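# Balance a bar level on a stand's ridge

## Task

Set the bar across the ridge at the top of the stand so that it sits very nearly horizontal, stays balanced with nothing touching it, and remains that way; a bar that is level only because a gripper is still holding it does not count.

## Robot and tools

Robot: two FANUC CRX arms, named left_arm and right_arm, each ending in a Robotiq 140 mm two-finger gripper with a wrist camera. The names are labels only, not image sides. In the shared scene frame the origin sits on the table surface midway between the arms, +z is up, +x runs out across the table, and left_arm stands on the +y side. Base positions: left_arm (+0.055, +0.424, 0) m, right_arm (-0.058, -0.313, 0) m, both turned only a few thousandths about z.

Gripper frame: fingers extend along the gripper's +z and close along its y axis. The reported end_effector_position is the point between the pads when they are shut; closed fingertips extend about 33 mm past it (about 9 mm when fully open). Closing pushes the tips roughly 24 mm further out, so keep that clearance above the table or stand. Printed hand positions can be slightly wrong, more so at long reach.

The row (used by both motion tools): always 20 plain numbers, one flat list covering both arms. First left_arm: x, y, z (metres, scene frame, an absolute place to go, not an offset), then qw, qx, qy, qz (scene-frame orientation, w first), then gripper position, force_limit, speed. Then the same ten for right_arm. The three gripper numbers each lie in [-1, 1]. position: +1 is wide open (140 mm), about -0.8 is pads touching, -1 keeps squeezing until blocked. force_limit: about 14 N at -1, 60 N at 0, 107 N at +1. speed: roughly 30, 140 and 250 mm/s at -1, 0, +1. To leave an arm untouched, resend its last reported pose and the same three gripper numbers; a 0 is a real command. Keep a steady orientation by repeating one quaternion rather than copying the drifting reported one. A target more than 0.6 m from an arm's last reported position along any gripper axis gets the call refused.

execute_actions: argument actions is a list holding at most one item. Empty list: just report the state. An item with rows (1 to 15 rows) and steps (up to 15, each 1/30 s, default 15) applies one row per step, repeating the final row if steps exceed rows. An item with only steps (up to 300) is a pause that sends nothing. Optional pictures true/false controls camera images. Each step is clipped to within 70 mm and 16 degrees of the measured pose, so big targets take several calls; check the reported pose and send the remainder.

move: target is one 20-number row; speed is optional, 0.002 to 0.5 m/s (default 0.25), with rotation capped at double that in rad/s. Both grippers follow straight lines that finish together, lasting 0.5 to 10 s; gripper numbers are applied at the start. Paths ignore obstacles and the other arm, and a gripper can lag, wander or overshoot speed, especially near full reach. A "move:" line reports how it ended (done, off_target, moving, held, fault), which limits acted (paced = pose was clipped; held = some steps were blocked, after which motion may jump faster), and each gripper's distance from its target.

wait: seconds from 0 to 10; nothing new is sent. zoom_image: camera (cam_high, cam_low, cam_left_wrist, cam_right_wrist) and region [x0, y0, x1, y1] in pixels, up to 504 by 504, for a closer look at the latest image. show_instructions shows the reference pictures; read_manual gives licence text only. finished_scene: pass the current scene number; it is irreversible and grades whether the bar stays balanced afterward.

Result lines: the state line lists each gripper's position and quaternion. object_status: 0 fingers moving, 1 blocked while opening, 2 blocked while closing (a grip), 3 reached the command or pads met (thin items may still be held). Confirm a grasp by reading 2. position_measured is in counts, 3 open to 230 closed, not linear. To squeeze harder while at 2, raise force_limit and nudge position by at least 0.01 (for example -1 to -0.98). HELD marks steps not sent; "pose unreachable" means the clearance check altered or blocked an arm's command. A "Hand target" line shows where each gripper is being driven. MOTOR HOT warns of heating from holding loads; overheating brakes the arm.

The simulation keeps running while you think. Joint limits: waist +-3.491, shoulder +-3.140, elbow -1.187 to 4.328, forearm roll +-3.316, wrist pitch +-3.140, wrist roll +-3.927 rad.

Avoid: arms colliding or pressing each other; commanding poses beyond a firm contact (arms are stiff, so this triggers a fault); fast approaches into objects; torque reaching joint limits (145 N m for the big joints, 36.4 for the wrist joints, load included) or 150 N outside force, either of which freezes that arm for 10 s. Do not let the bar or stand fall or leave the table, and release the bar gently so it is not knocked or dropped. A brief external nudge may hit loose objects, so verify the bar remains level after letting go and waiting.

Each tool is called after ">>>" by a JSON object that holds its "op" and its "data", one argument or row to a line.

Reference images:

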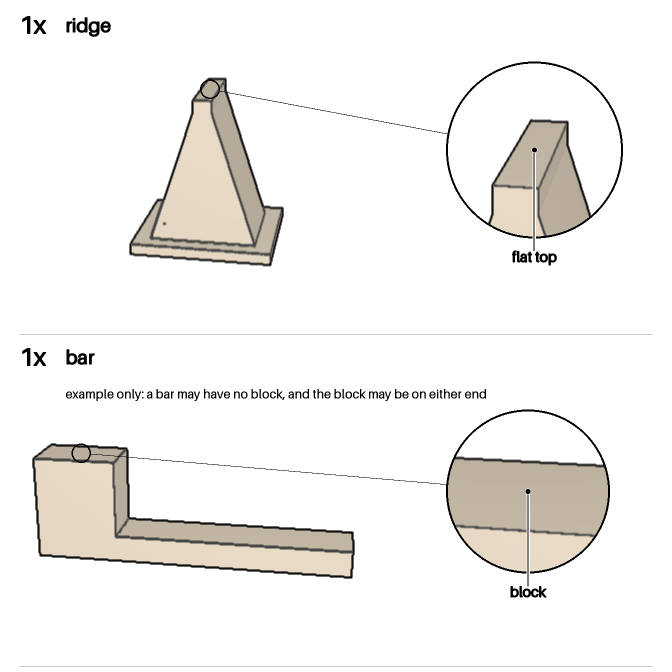

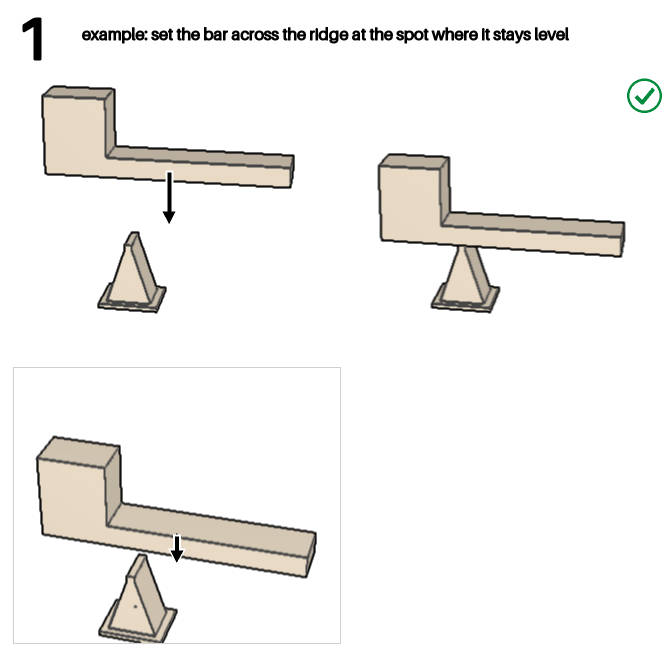

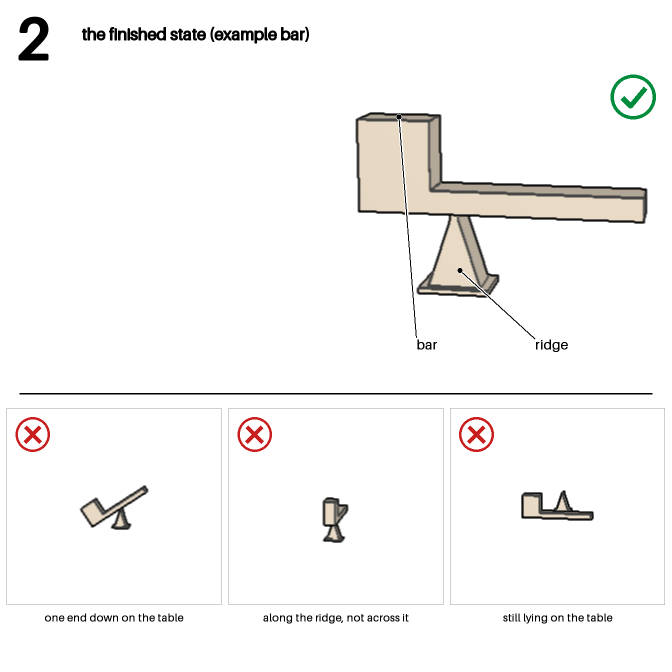

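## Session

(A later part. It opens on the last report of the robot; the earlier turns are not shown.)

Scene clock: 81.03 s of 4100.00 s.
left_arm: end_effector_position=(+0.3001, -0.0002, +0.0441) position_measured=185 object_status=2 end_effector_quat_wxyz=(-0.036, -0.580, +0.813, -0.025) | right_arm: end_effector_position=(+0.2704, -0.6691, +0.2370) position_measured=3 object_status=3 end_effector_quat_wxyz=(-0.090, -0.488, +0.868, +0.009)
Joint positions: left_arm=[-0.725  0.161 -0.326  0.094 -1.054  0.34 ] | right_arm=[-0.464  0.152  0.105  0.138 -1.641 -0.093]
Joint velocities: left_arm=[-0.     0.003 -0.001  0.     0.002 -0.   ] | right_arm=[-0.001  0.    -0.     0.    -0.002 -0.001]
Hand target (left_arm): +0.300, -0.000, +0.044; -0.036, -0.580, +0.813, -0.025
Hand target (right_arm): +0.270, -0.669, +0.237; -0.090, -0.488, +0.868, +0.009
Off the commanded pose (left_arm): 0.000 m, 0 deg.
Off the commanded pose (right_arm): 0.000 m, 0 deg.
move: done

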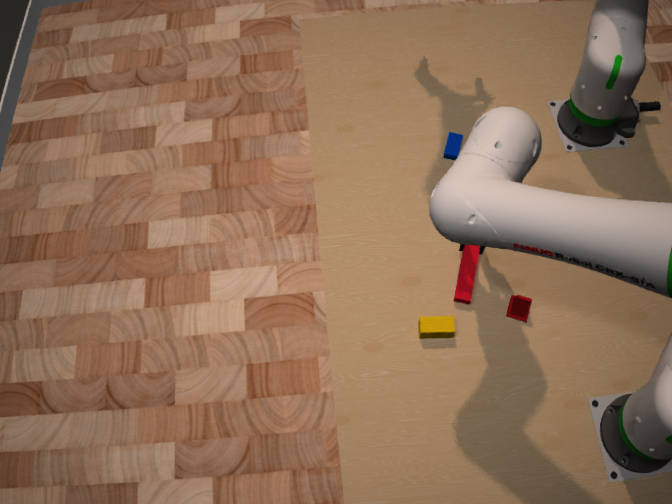

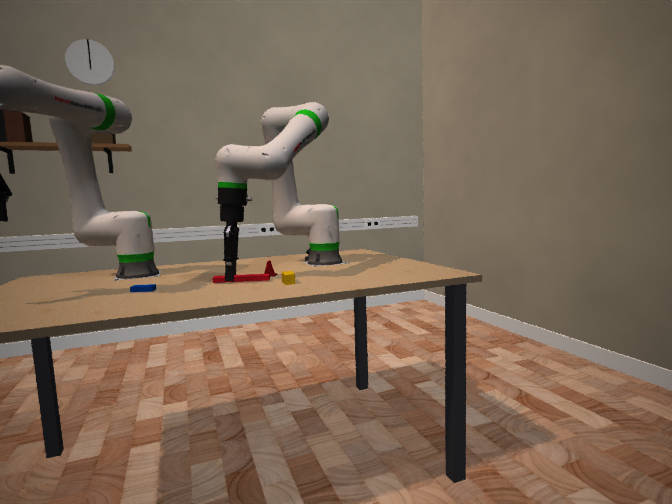

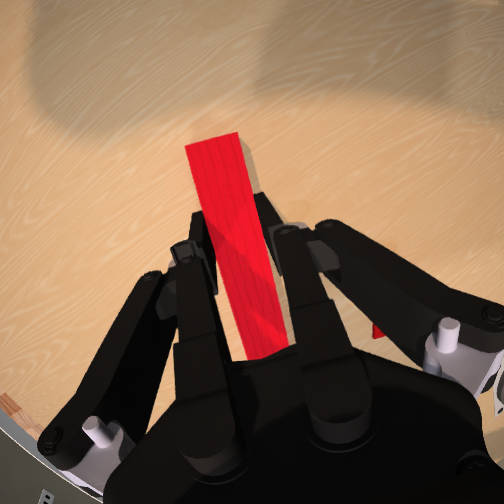

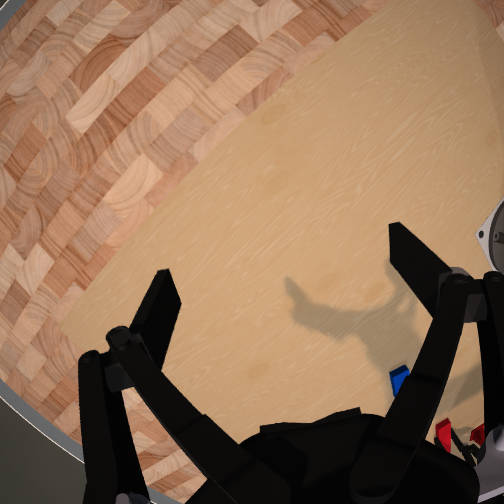

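>>> {"op": "move", "data": {
  "target": [0.3,0.0,0.039,0.036,0.58,-0.813,0.025,-1,0,-0.5,0.2704,-0.6691,0.237,-0.09,-0.488,0.868,0.009,1,0,0],
  "speed": 0.01
}}

>>> {"op": "move", "data": {
  "target": [0.3,0.0,0.038,0,0.581,-0.814,0,-0.15,0,0,0.2704,-0.6691,0.237,-0.09,-0.488,0.868,0.009,1,0,0],
  "speed": 0.04
}}

>>> {"op": "move", "data": {
  "target": [0.318,0.052,0.0365,0,0.581,-0.814,0,-0.15,0,0,0.2704,-0.6691,0.237,-0.09,-0.488,0.868,0.009,1,0,0],
  "speed": 0.1
}}

>>> {"op": "move", "data": {
  "target": [0.318,0.052,0.0365,0,0.581,-0.814,0,-1,0,0,0.2704,-0.6691,0.237,-0.09,-0.488,0.868,0.009,1,0,0]
}}

>>> {"op": "move", "data": {
  "target": [0.31,0.06,0.115,0,0.581,-0.814,0,-1,0,0,0.2704,-0.6691,0.237,-0.09,-0.488,0.868,0.009,1,0,0]
}}

>>> {"op": "move", "data": {
  "target": [0.232,0.148,0.098,0,0.581,-0.814,0,-1,0,0,0.2704,-0.6691,0.237,-0.09,-0.488,0.868,0.009,1,0,0],
  "speed": 0.15
}}

>>> {"op": "move", "data": {
  "target": [0.232,0.148,0.0905,0,0.581,-0.814,0,-1,0,0,0.2704,-0.6691,0.237,-0.09,-0.488,0.868,0.009,1,0,0],
  "speed": 0.01
}}

>>> {"op": "zoom_image", "data": {
  "camera": "cam_low",
  "region": [230, 230, 310, 290]
}}

Scene clock: 87.60 s of 4100.00 s.
left_arm: end_effector_position=(+0.3000, -0.0000, +0.0390) position_measured=185 object_status=2 end_effector_quat_wxyz=(-0.036, -0.580, +0.813, -0.025) | right_arm: end_effector_position=(+0.2704, -0.6691, +0.2370) position_measured=3 object_status=3 end_effector_quat_wxyz=(-0.090, -0.488, +0.868, +0.009)
Joint positions: left_arm=[-0.725  0.166 -0.333  0.095 -1.041  0.339] | right_arm=[-0.464  0.152  0.105  0.138 -1.641 -0.093]
Joint velocities: left_arm=[-0.     0.001 -0.001 -0.001  0.001  0.002] | right_arm=[-0.003  0.    -0.    -0.    -0.001  0.   ]
Hand target (left_arm): +0.300, -0.000, +0.039; -0.036, -0.580, +0.813, -0.025
Hand target (right_arm): +0.270, -0.669, +0.237; -0.090, -0.488, +0.868, +0.009
Off the commanded pose (left_arm): 0.000 m, 0 deg.
Off the commanded pose (right_arm): 0.000 m, 0 deg.
After step 90, 2.83 s passed at rest.
move: done

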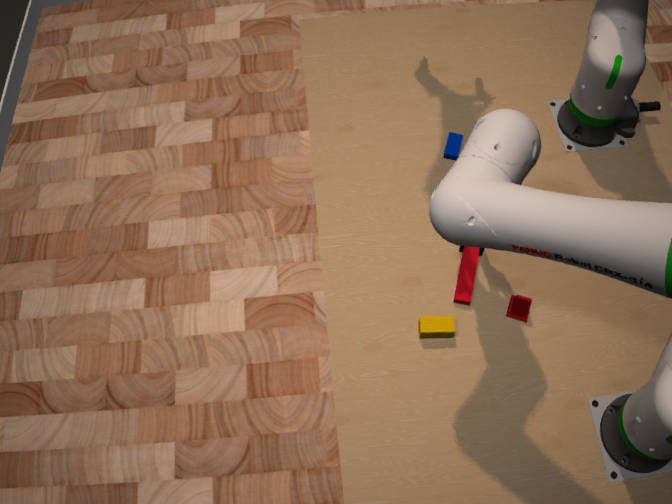

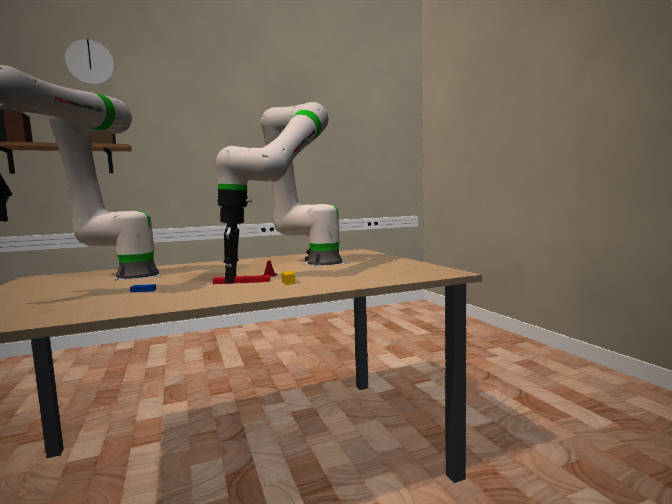

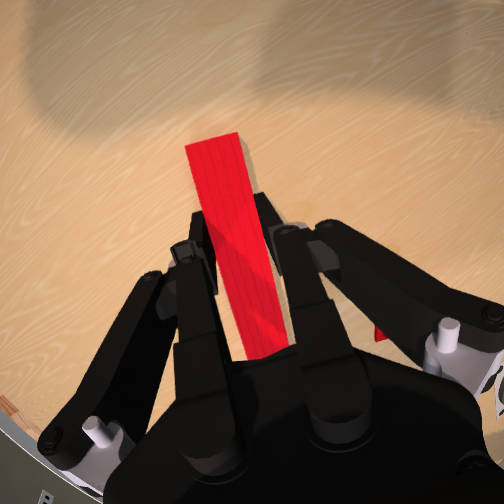

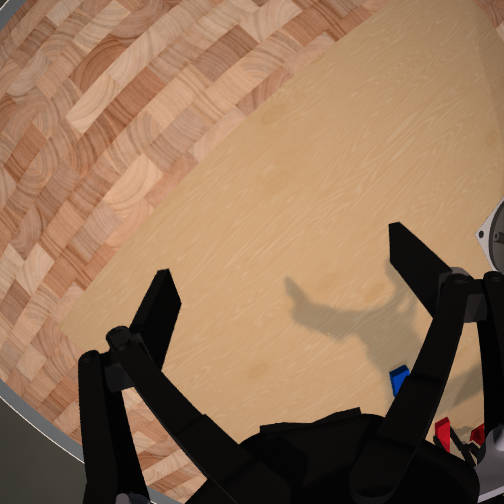

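Scene clock: 88.93 s of 4100.00 s.
left_arm: end_effector_position=(+0.3001, +0.0000, +0.0381) position_measured=148 object_status=3 end_effector_quat_wxyz=(-0.000, -0.581, +0.814, -0.000) | right_arm: end_effector_position=(+0.2704, -0.6691, +0.2370) position_measured=3 object_status=3 end_effector_quat_wxyz=(-0.090, -0.488, +0.868, +0.009)
Joint positions: left_arm=[-0.786  0.212 -0.249  0.    -1.11   0.447] | right_arm=[-0.464  0.152  0.105  0.138 -1.641 -0.093]
Joint velocities: left_arm=[-0.002  0.002  0.003 -0.004 -0.003  0.003] | right_arm=[-0.001  0.001  0.    -0.    -0.001 -0.   ]
Hand target (left_arm): +0.300, +0.000, +0.038; +0.000, -0.581, +0.814, -0.000
Hand target (right_arm): +0.270, -0.669, +0.237; -0.090, -0.488, +0.868, +0.009
Off the commanded pose (left_arm): 0.000 m, 0 deg.
Off the commanded pose (right_arm): 0.000 m, 0 deg.
move: done

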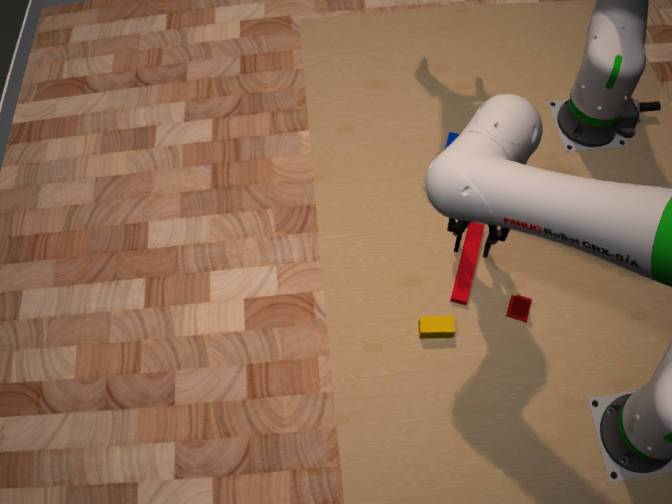

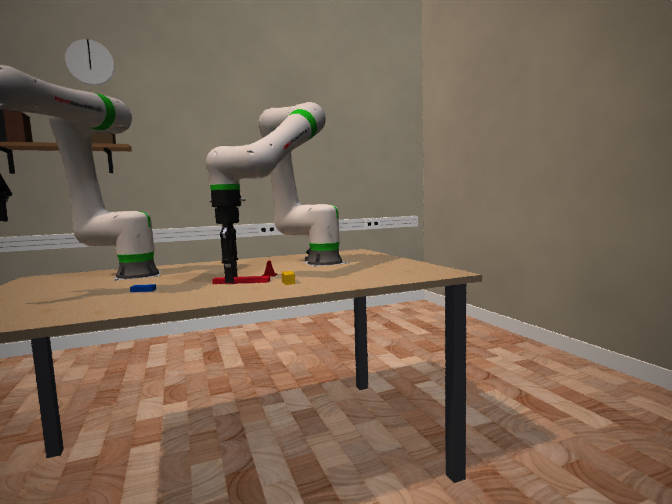

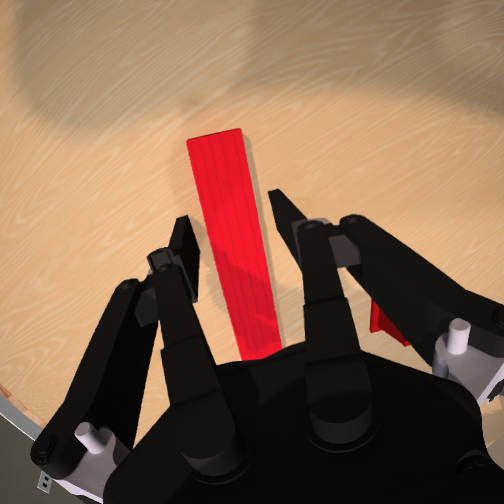

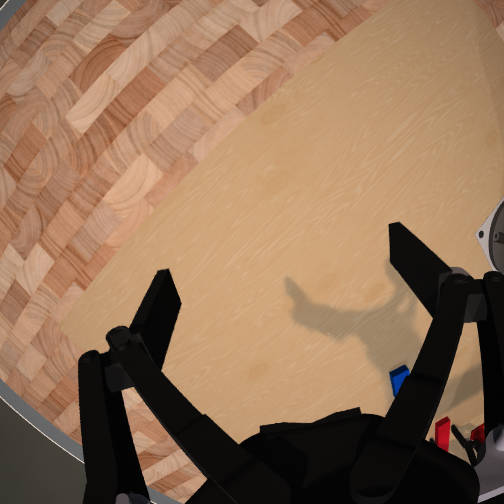

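Scene clock: 89.83 s of 4100.00 s.
left_arm: end_effector_position=(+0.3181, +0.0520, +0.0364) position_measured=148 object_status=3 end_effector_quat_wxyz=(+0.000, -0.581, +0.814, +0.000) | right_arm: end_effector_position=(+0.2704, -0.6691, +0.2370) position_measured=3 object_status=3 end_effector_quat_wxyz=(-0.090, -0.488, +0.868, +0.009)
Joint positions: left_arm=[-0.674  0.134 -0.346 -0.001 -1.091  0.335] | right_arm=[-0.464  0.152  0.105  0.138 -1.641 -0.093]
Joint velocities: left_arm=[ 0.002 -0.002 -0.001  0.004 -0.    -0.004] | right_arm=[-0.001  0.    -0.     0.     0.     0.001]
Hand target (left_arm): +0.318, +0.052, +0.036; +0.000, -0.581, +0.814, +0.000
Hand target (right_arm): +0.270, -0.669, +0.237; -0.090, -0.488, +0.868, +0.009
Off the commanded pose (left_arm): 0.000 m, 0 deg.
Off the commanded pose (right_arm): 0.000 m, 0 deg.
move: done

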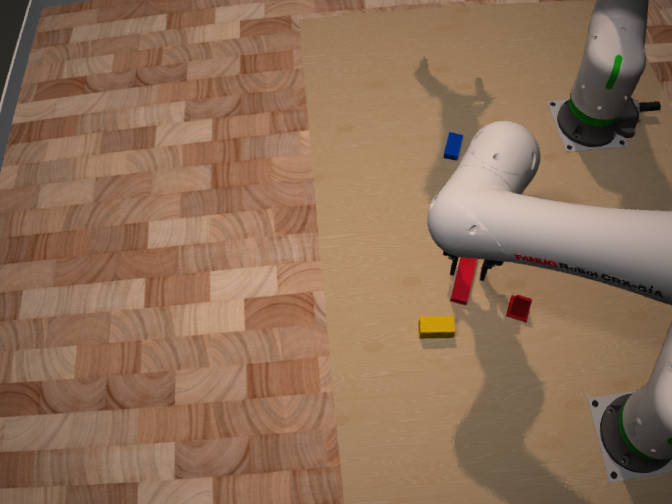

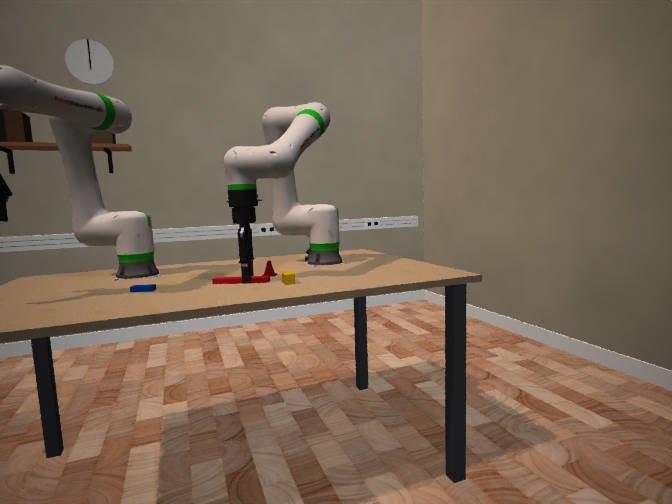

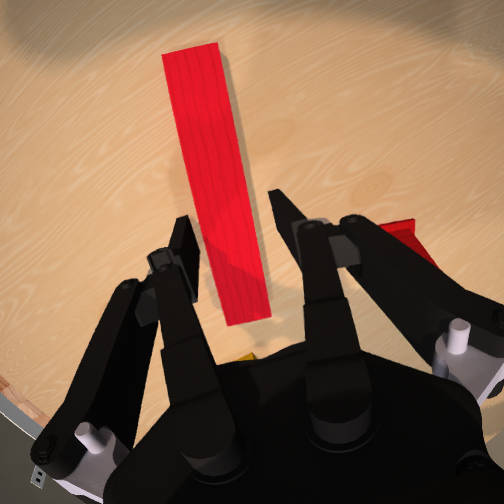

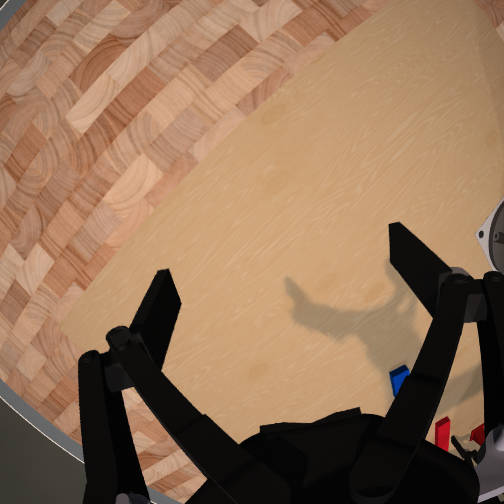

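Scene clock: 90.53 s of 4100.00 s.
left_arm: end_effector_position=(+0.3180, +0.0520, +0.0365) position_measured=185 object_status=2 end_effector_quat_wxyz=(+0.000, -0.581, +0.814, -0.000) | right_arm: end_effector_position=(+0.2704, -0.6691, +0.2370) position_measured=3 object_status=3 end_effector_quat_wxyz=(-0.090, -0.488, +0.868, +0.009)
Joint positions: left_arm=[-0.674  0.133 -0.346 -0.    -1.091  0.335] | right_arm=[-0.464  0.152  0.105  0.138 -1.641 -0.093]
Joint velocities: left_arm=[ 0.    -0.001  0.    -0.     0.    -0.002] | right_arm=[-0.001  0.001 -0.    -0.    -0.    -0.   ]
Hand target (left_arm): +0.318, +0.052, +0.036; -0.000, -0.581, +0.814, +0.000
Hand target (right_arm): +0.270, -0.669, +0.237; -0.090, -0.488, +0.868, +0.009
Off the commanded pose (left_arm): 0.000 m, 0 deg.
Off the commanded pose (right_arm): 0.000 m, 0 deg.
move: done

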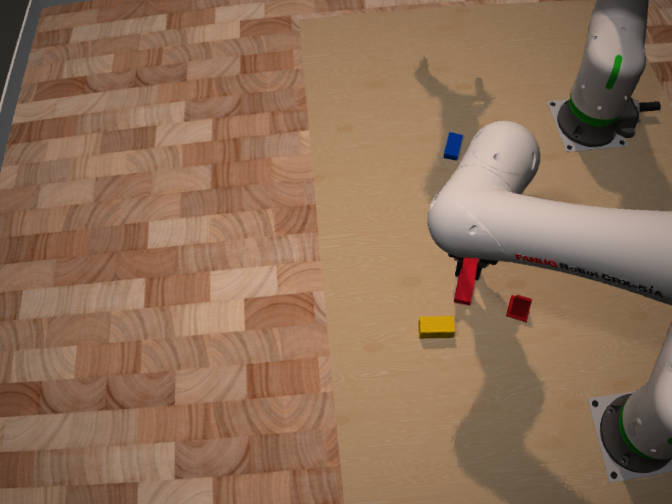

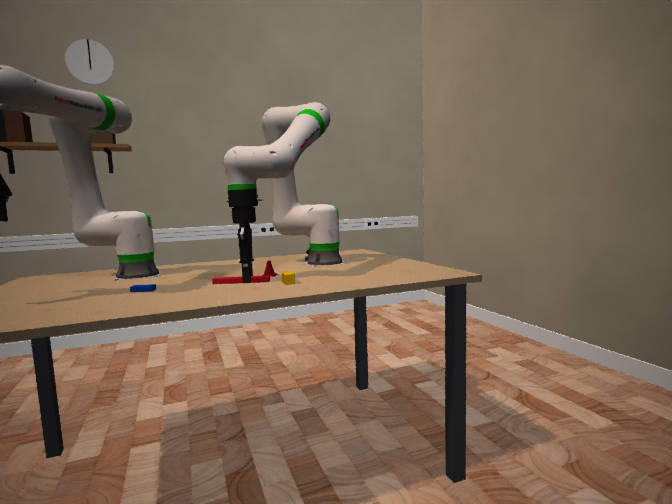

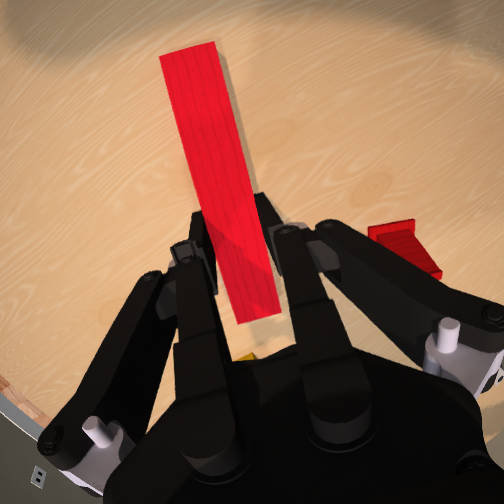

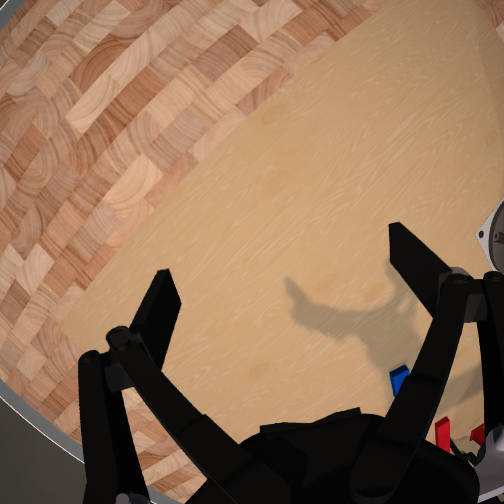

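Scene clock: 91.37 s of 4100.00 s.
left_arm: end_effector_position=(+0.3098, +0.0601, +0.1150) position_measured=185 object_status=2 end_effector_quat_wxyz=(-0.000, -0.581, +0.814, -0.000) | right_arm: end_effector_position=(+0.2704, -0.6691, +0.2370) position_measured=3 object_status=3 end_effector_quat_wxyz=(-0.090, -0.488, +0.868, +0.009)
Joint positions: left_arm=[-0.671  0.03  -0.261  0.    -1.28   0.332] | right_arm=[-0.464  0.152  0.105  0.138 -1.641 -0.093]
Joint velocities: left_arm=[ 0.    -0.002  0.001 -0.004 -0.001 -0.   ] | right_arm=[-0.001 -0.001  0.    -0.    -0.    -0.   ]
Hand target (left_arm): +0.310, +0.060, +0.115; +0.000, -0.581, +0.814, +0.000
Hand target (right_arm): +0.270, -0.669, +0.237; -0.090, -0.488, +0.868, +0.009
Off the commanded pose (left_arm): 0.000 m, 0 deg.
Off the commanded pose (right_arm): 0.000 m, 0 deg.
move: done

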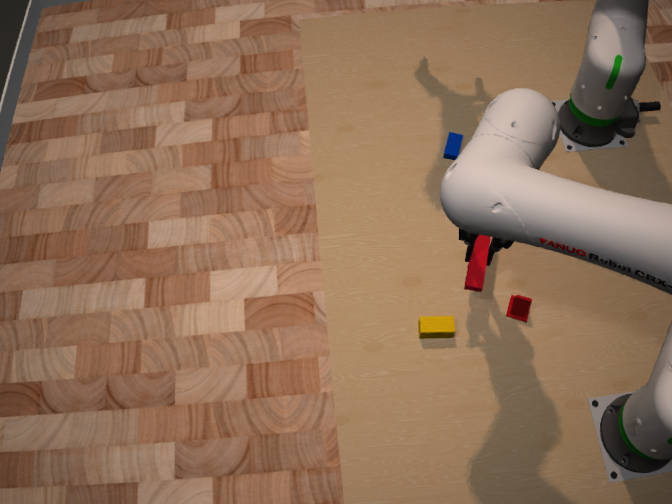

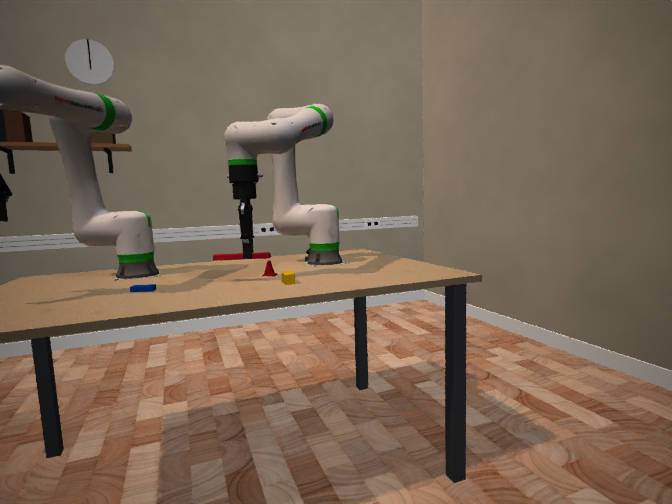

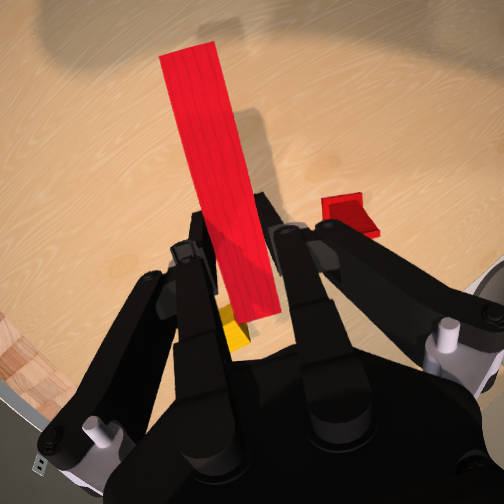

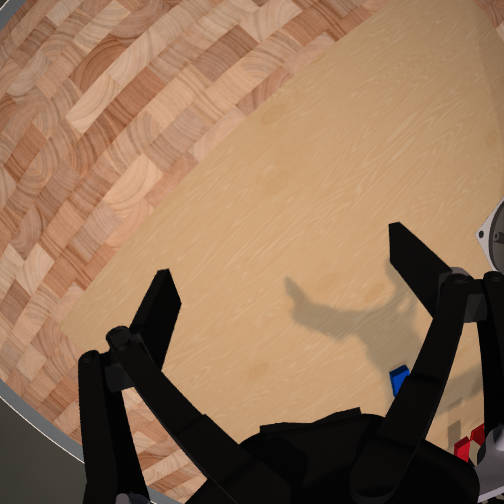

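Scene clock: 92.57 s of 4100.00 s.
left_arm: end_effector_position=(+0.2322, +0.1481, +0.0976) position_measured=185 object_status=2 end_effector_quat_wxyz=(+0.000, -0.581, +0.814, +0.000) | right_arm: end_effector_position=(+0.2704, -0.6691, +0.2370) position_measured=3 object_status=3 end_effector_quat_wxyz=(-0.090, -0.488, +0.868, +0.009)
Joint positions: left_arm=[-0.6   -0.274 -0.57  -0.    -1.275  0.261] | right_arm=[-0.464  0.152  0.105  0.138 -1.641 -0.093]
Joint velocities: left_arm=[ 0.002 -0.004 -0.002  0.002 -0.001 -0.002] | right_arm=[-0.002  0.001  0.     0.     0.    -0.001]
Hand target (left_arm): +0.232, +0.148, +0.098; +0.000, -0.581, +0.814, +0.000
Hand target (right_arm): +0.270, -0.669, +0.237; -0.090, -0.488, +0.868, +0.009
Off the commanded pose (left_arm): 0.000 m, 0 deg.
Off the commanded pose (right_arm): 0.000 m, 0 deg.
move: done

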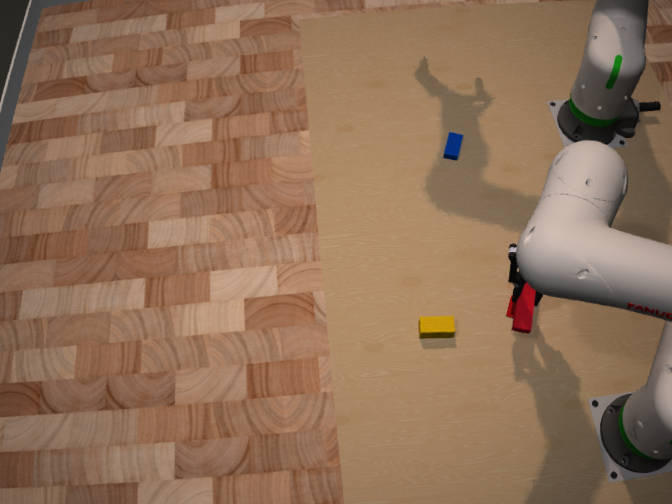

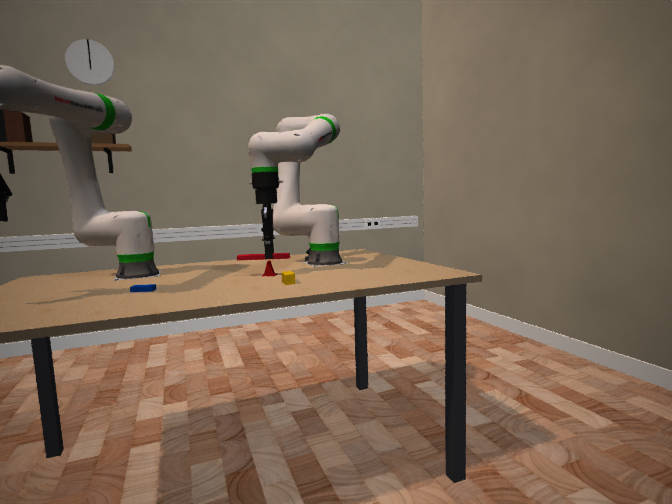

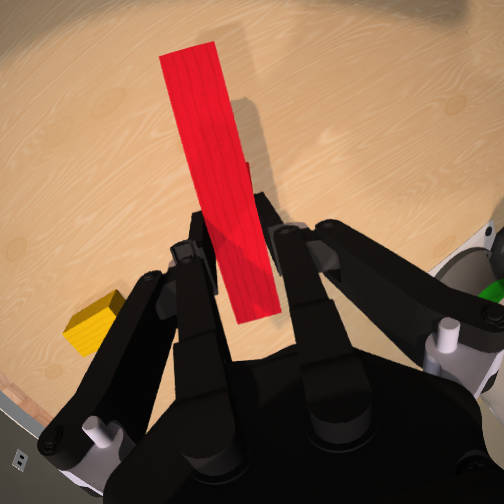

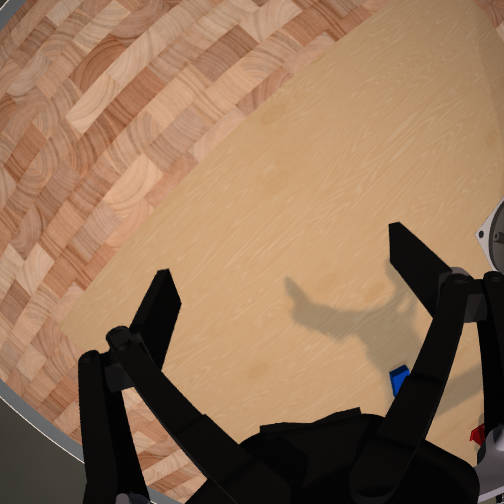

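Scene clock: 93.50 s of 4100.00 s.
left_arm: end_effector_position=(+0.2320, +0.1480, +0.0905) position_measured=185 object_status=2 end_effector_quat_wxyz=(-0.000, -0.581, +0.814, -0.000) | right_arm: end_effector_position=(+0.2704, -0.6691, +0.2370) position_measured=3 object_status=3 end_effector_quat_wxyz=(-0.090, -0.488, +0.868, +0.009)
Joint positions: left_arm=[-0.601 -0.268 -0.583  0.    -1.256  0.261] | right_arm=[-0.464  0.152  0.105  0.138 -1.641 -0.093]
Joint velocities: left_arm=[-0.    -0.001 -0.001 -0.001  0.001  0.   ] | right_arm=[ 0.001 -0.001 -0.    -0.    -0.001 -0.   ]
Hand target (left_arm): +0.232, +0.148, +0.090; -0.000, -0.581, +0.814, -0.000
Hand target (right_arm): +0.270, -0.669, +0.237; -0.090, -0.488, +0.868, +0.009
Off the commanded pose (left_arm): 0.000 m, 0 deg.
Off the commanded pose (right_arm): 0.000 m, 0 deg.
move: done

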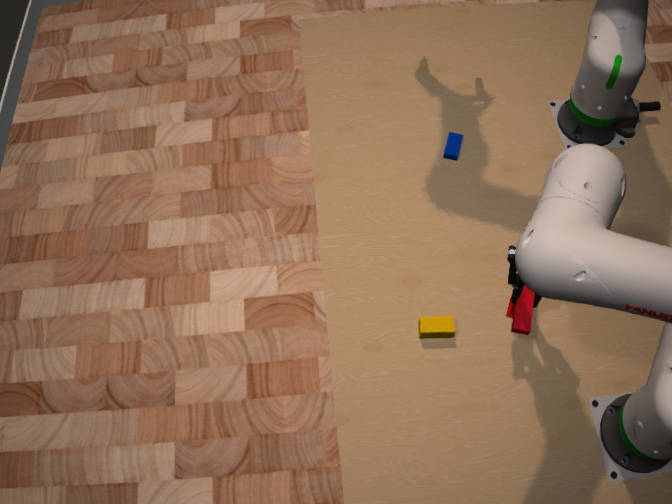

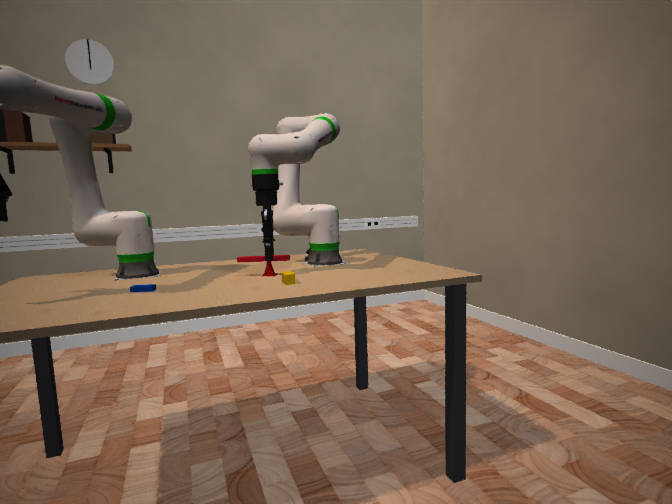

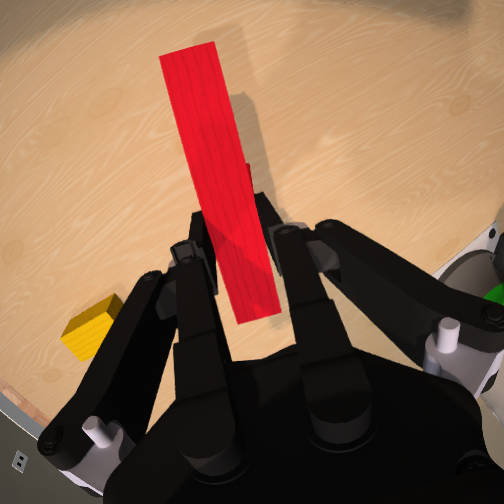

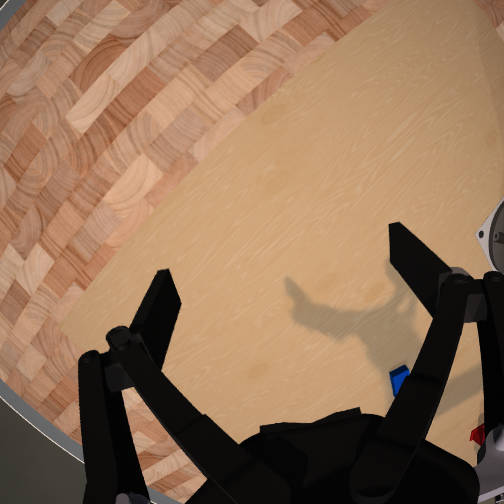

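Region (230, 230, 310, 290) of cam_low's 672x504 image, scaled by 6.300, with more detail than that image has; it fills the top 378 rows of this view, and the rest is white.

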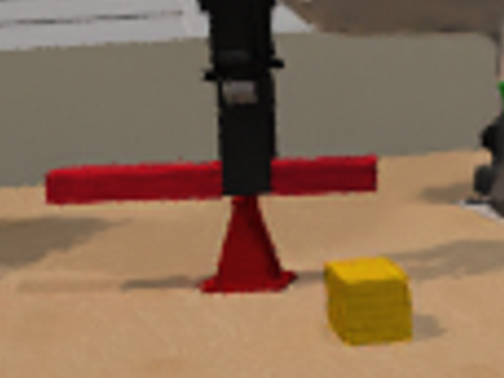

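Pulse test: brief opening, then close.

>>> {"op": "execute_actions", "data": {
  "actions": [
    {"rows":[[0.232,0.148,0.0905,0,0.581,-0.814,0,-0.41,0,-1,0.2704,-0.6691,0.237,-0.09,-0.488,0.868,0.009,1,0,0],[0.232,0.148,0.0905,0,0.581,-0.814,0,-0.41,0,-1,0.2704,-0.6691,0.237,-0.09,-0.488,0.868,0.009,1,0,0],[0.232,0.148,0.0905,0,0.581,-0.814,0,-0.41,0,-1,0.2704,-0.6691,0.237,-0.09,-0.488,0.868,0.009,1,0,0],[0.232,0.148,0.0905,0,0.581,-0.814,0,-1,0,-1,0.2704,-0.6691,0.237,-0.09,-0.488,0.868,0.009,1,0,0]],"steps":15}
  ]
}}

>>> {"op": "zoom_image", "data": {
  "camera": "cam_low",
  "region": [230, 230, 310, 290]
}}

Scene clock: 97.00 s of 4100.00 s.
left_arm: end_effector_position=(+0.2320, +0.1480, +0.0905) position_measured=185 object_status=0 end_effector_quat_wxyz=(-0.000, -0.581, +0.814, +0.000) | right_arm: end_effector_position=(+0.2704, -0.6691, +0.2370) position_measured=3 object_status=3 end_effector_quat_wxyz=(-0.090, -0.488, +0.868, +0.009)
Joint positions: left_arm=[-0.601 -0.268 -0.583  0.    -1.255  0.261] | right_arm=[-0.464  0.152  0.105  0.138 -1.641 -0.093]
Joint velocities: left_arm=[-0.     0.001 -0.    -0.    -0.     0.001] | right_arm=[-0.001 -0.001 -0.    -0.    -0.001 -0.001]
Hand target (left_arm): +0.232, +0.148, +0.090; -0.000, -0.581, +0.814, +0.000
Hand target (right_arm): +0.270, -0.669, +0.237; -0.090, -0.488, +0.868, +0.009
Off the commanded pose (left_arm): 0.000 m, 0 deg.
Off the commanded pose (right_arm): 0.000 m, 0 deg.
Steps of this call (steps 1 to 90: nothing new was sent; steps 91 to 105: all 15 steps of this action). Readings (end_effector_position | what the end effector reports):
91: left_arm (+0.2320, +0.1480, +0.0905) | right_arm (+0.2704, -0.6691, +0.2370) | left_arm position_measured=185 object_status=0 | right_arm position_measured=3 object_status=3
92: left_arm (+0.2320, +0.1480, +0.0905) | right_arm (+0.2704, -0.6691, +0.2370) | left_arm position_measured=185 object_status=0 | right_arm position_measured=3 object_status=3
94: left_arm (+0.2320, +0.1480, +0.0905) | right_arm (+0.2704, -0.6691, +0.2370) | left_arm position_measured=181 object_status=0 | right_arm position_measured=3 object_status=3
98: left_arm (+0.2320, +0.1480, +0.0905) | right_arm (+0.2704, -0.6691, +0.2370) | left_arm position_measured=185 object_status=0 | right_arm position_measured=3 object_status=3
105: the state above

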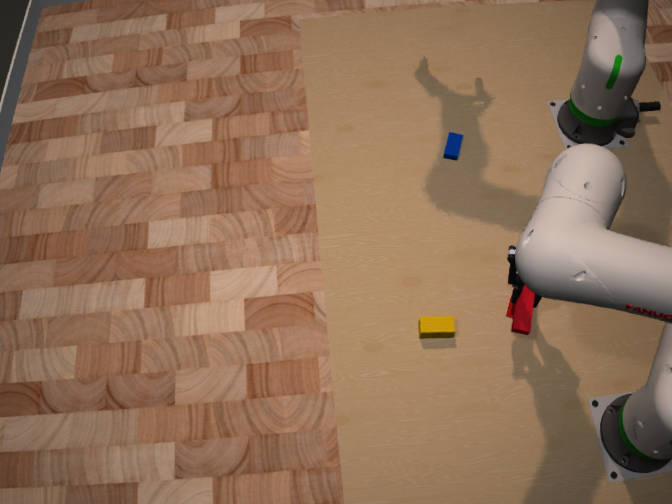

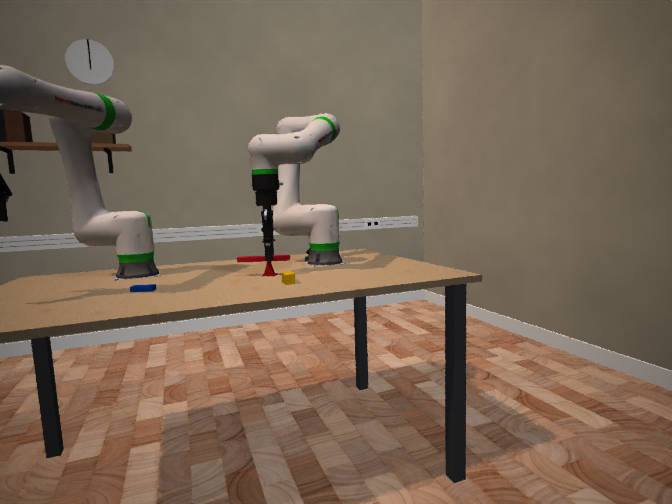

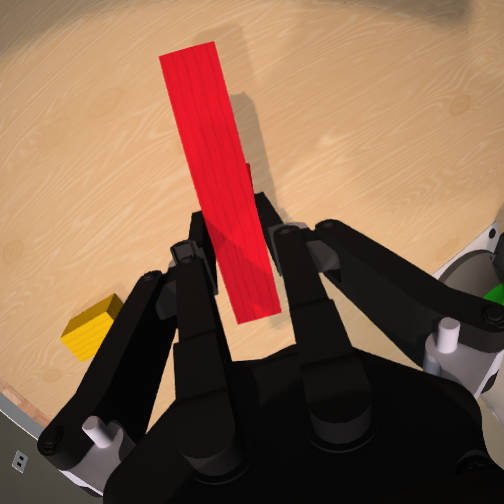

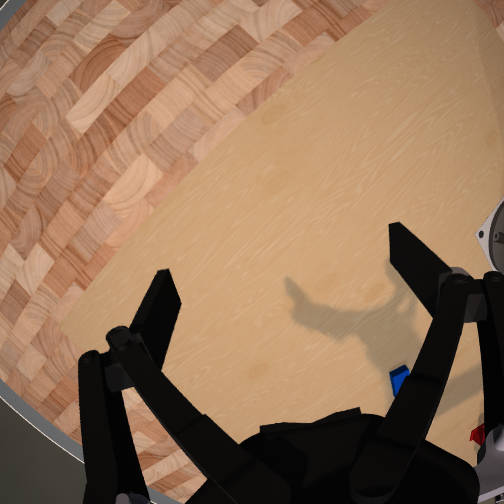

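Region (230, 230, 310, 290) of cam_low's 672x504 image, scaled by 6.300, with more detail than that image has; it fills the top 378 rows of this view, and the rest is white.

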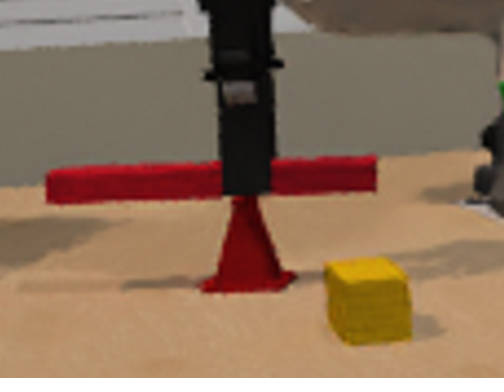

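No motion. Longer look.

>>> {"op": "execute_actions", "data": {
  "actions": [
    {"rows":[[0.232,0.148,0.0905,0,0.581,-0.814,0,-0.39,0,-1,0.2704,-0.6691,0.237,-0.09,-0.488,0.868,0.009,1,0,0],[0.232,0.148,0.0905,0,0.581,-0.814,0,-0.39,0,-1,0.2704,-0.6691,0.237,-0.09,-0.488,0.868,0.009,1,0,0],[0.232,0.148,0.0905,0,0.581,-0.814,0,-0.39,0,-1,0.2704,-0.6691,0.237,-0.09,-0.488,0.868,0.009,1,0,0],[0.232,0.148,0.0905,0,0.581,-0.814,0,-0.39,0,-1,0.2704,-0.6691,0.237,-0.09,-0.488,0.868,0.009,1,0,0],[0.232,0.148,0.0905,0,0.581,-0.814,0,-0.39,0,-1,0.2704,-0.6691,0.237,-0.09,-0.488,0.868,0.009,1,0,0],[0.232,0.148,0.0905,0,0.581,-0.814,0,-0.39,0,-1,0.2704,-0.6691,0.237,-0.09,-0.488,0.868,0.009,1,0,0],[0.232,0.148,0.0905,0,0.581,-0.814,0,-0.39,0,-1,0.2704,-0.6691,0.237,-0.09,-0.488,0.868,0.009,1,0,0],[0.232,0.148,0.0905,0,0.581,-0.814,0,-1,0,-1,0.2704,-0.6691,0.237,-0.09,-0.488,0.868,0.009,1,0,0]],"steps":15}
  ]
}}

>>> {"op": "zoom_image", "data": {
  "camera": "cam_low",
  "region": [230, 230, 310, 290]
}}

Scene clock: 102.43 s of 4100.00 s.
left_arm: end_effector_position=(+0.2320, +0.1480, +0.0905) position_measured=185 object_status=0 end_effector_quat_wxyz=(-0.000, -0.581, +0.814, +0.000) | right_arm: end_effector_position=(+0.2704, -0.6691, +0.2370) position_measured=3 object_status=3 end_effector_quat_wxyz=(-0.090, -0.488, +0.868, +0.009)
Joint positions: left_arm=[-0.601 -0.268 -0.583  0.    -1.256  0.261] | right_arm=[-0.464  0.152  0.105  0.138 -1.641 -0.093]
Joint velocities: left_arm=[ 0.    -0.001  0.     0.     0.    -0.   ] | right_arm=[ 0. -0. -0.  0. -0. -0.]
Hand target (left_arm): +0.232, +0.148, +0.090; +0.000, -0.581, +0.814, +0.000
Hand target (right_arm): +0.270, -0.669, +0.237; -0.090, -0.488, +0.868, +0.009
Off the commanded pose (left_arm): 0.000 m, 0 deg.
Off the commanded pose (right_arm): 0.000 m, 0 deg.
Steps of this call (steps 1 to 90: nothing new was sent; then 1.93 s passed at rest; steps 91 to 105: all 15 steps of this action). Readings (end_effector_position | what the end effector reports):
91: left_arm (+0.2320, +0.1480, +0.0905) | right_arm (+0.2704, -0.6691, +0.2370) | left_arm position_measured=185 object_status=0 | right_arm position_measured=3 object_status=3
92: left_arm (+0.2320, +0.1480, +0.0905) | right_arm (+0.2704, -0.6691, +0.2370) | left_arm position_measured=185 object_status=0 | right_arm position_measured=3 object_status=3
94: left_arm (+0.2320, +0.1480, +0.0905) | right_arm (+0.2704, -0.6691, +0.2370) | left_arm position_measured=181 object_status=0 | right_arm position_measured=3 object_status=3
98: left_arm (+0.2320, +0.1480, +0.0905) | right_arm (+0.2704, -0.6691, +0.2370) | left_arm position_measured=178 object_status=0 | right_arm position_measured=3 object_status=3
105: the state above

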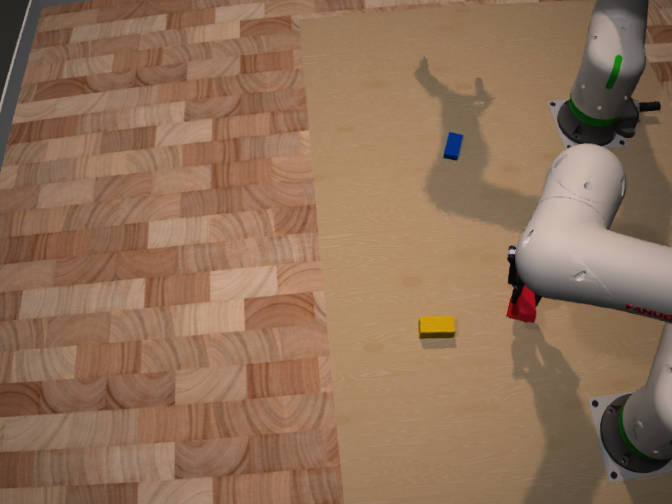

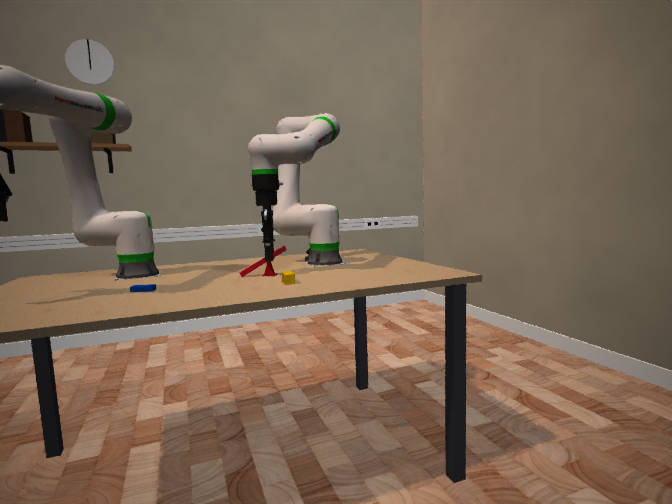

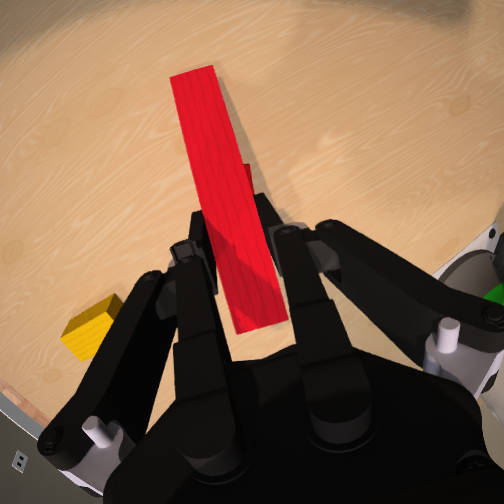

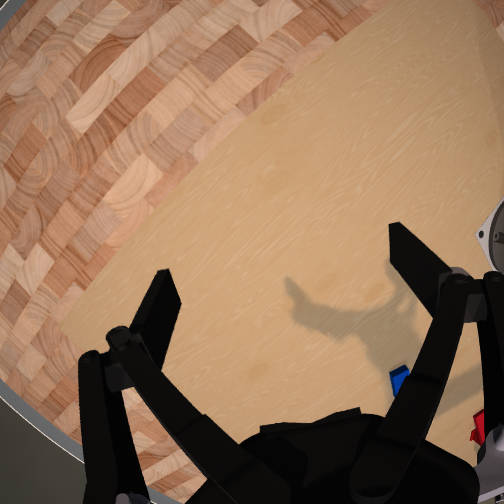

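Region (230, 230, 310, 290) of cam_low's 672x504 image, scaled by 6.300, with more detail than that image has; it fills the top 378 rows of this view, and the rest is white.

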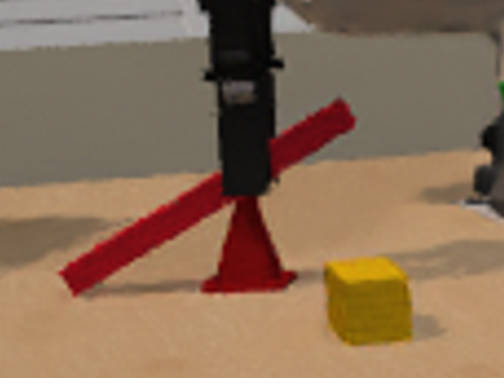

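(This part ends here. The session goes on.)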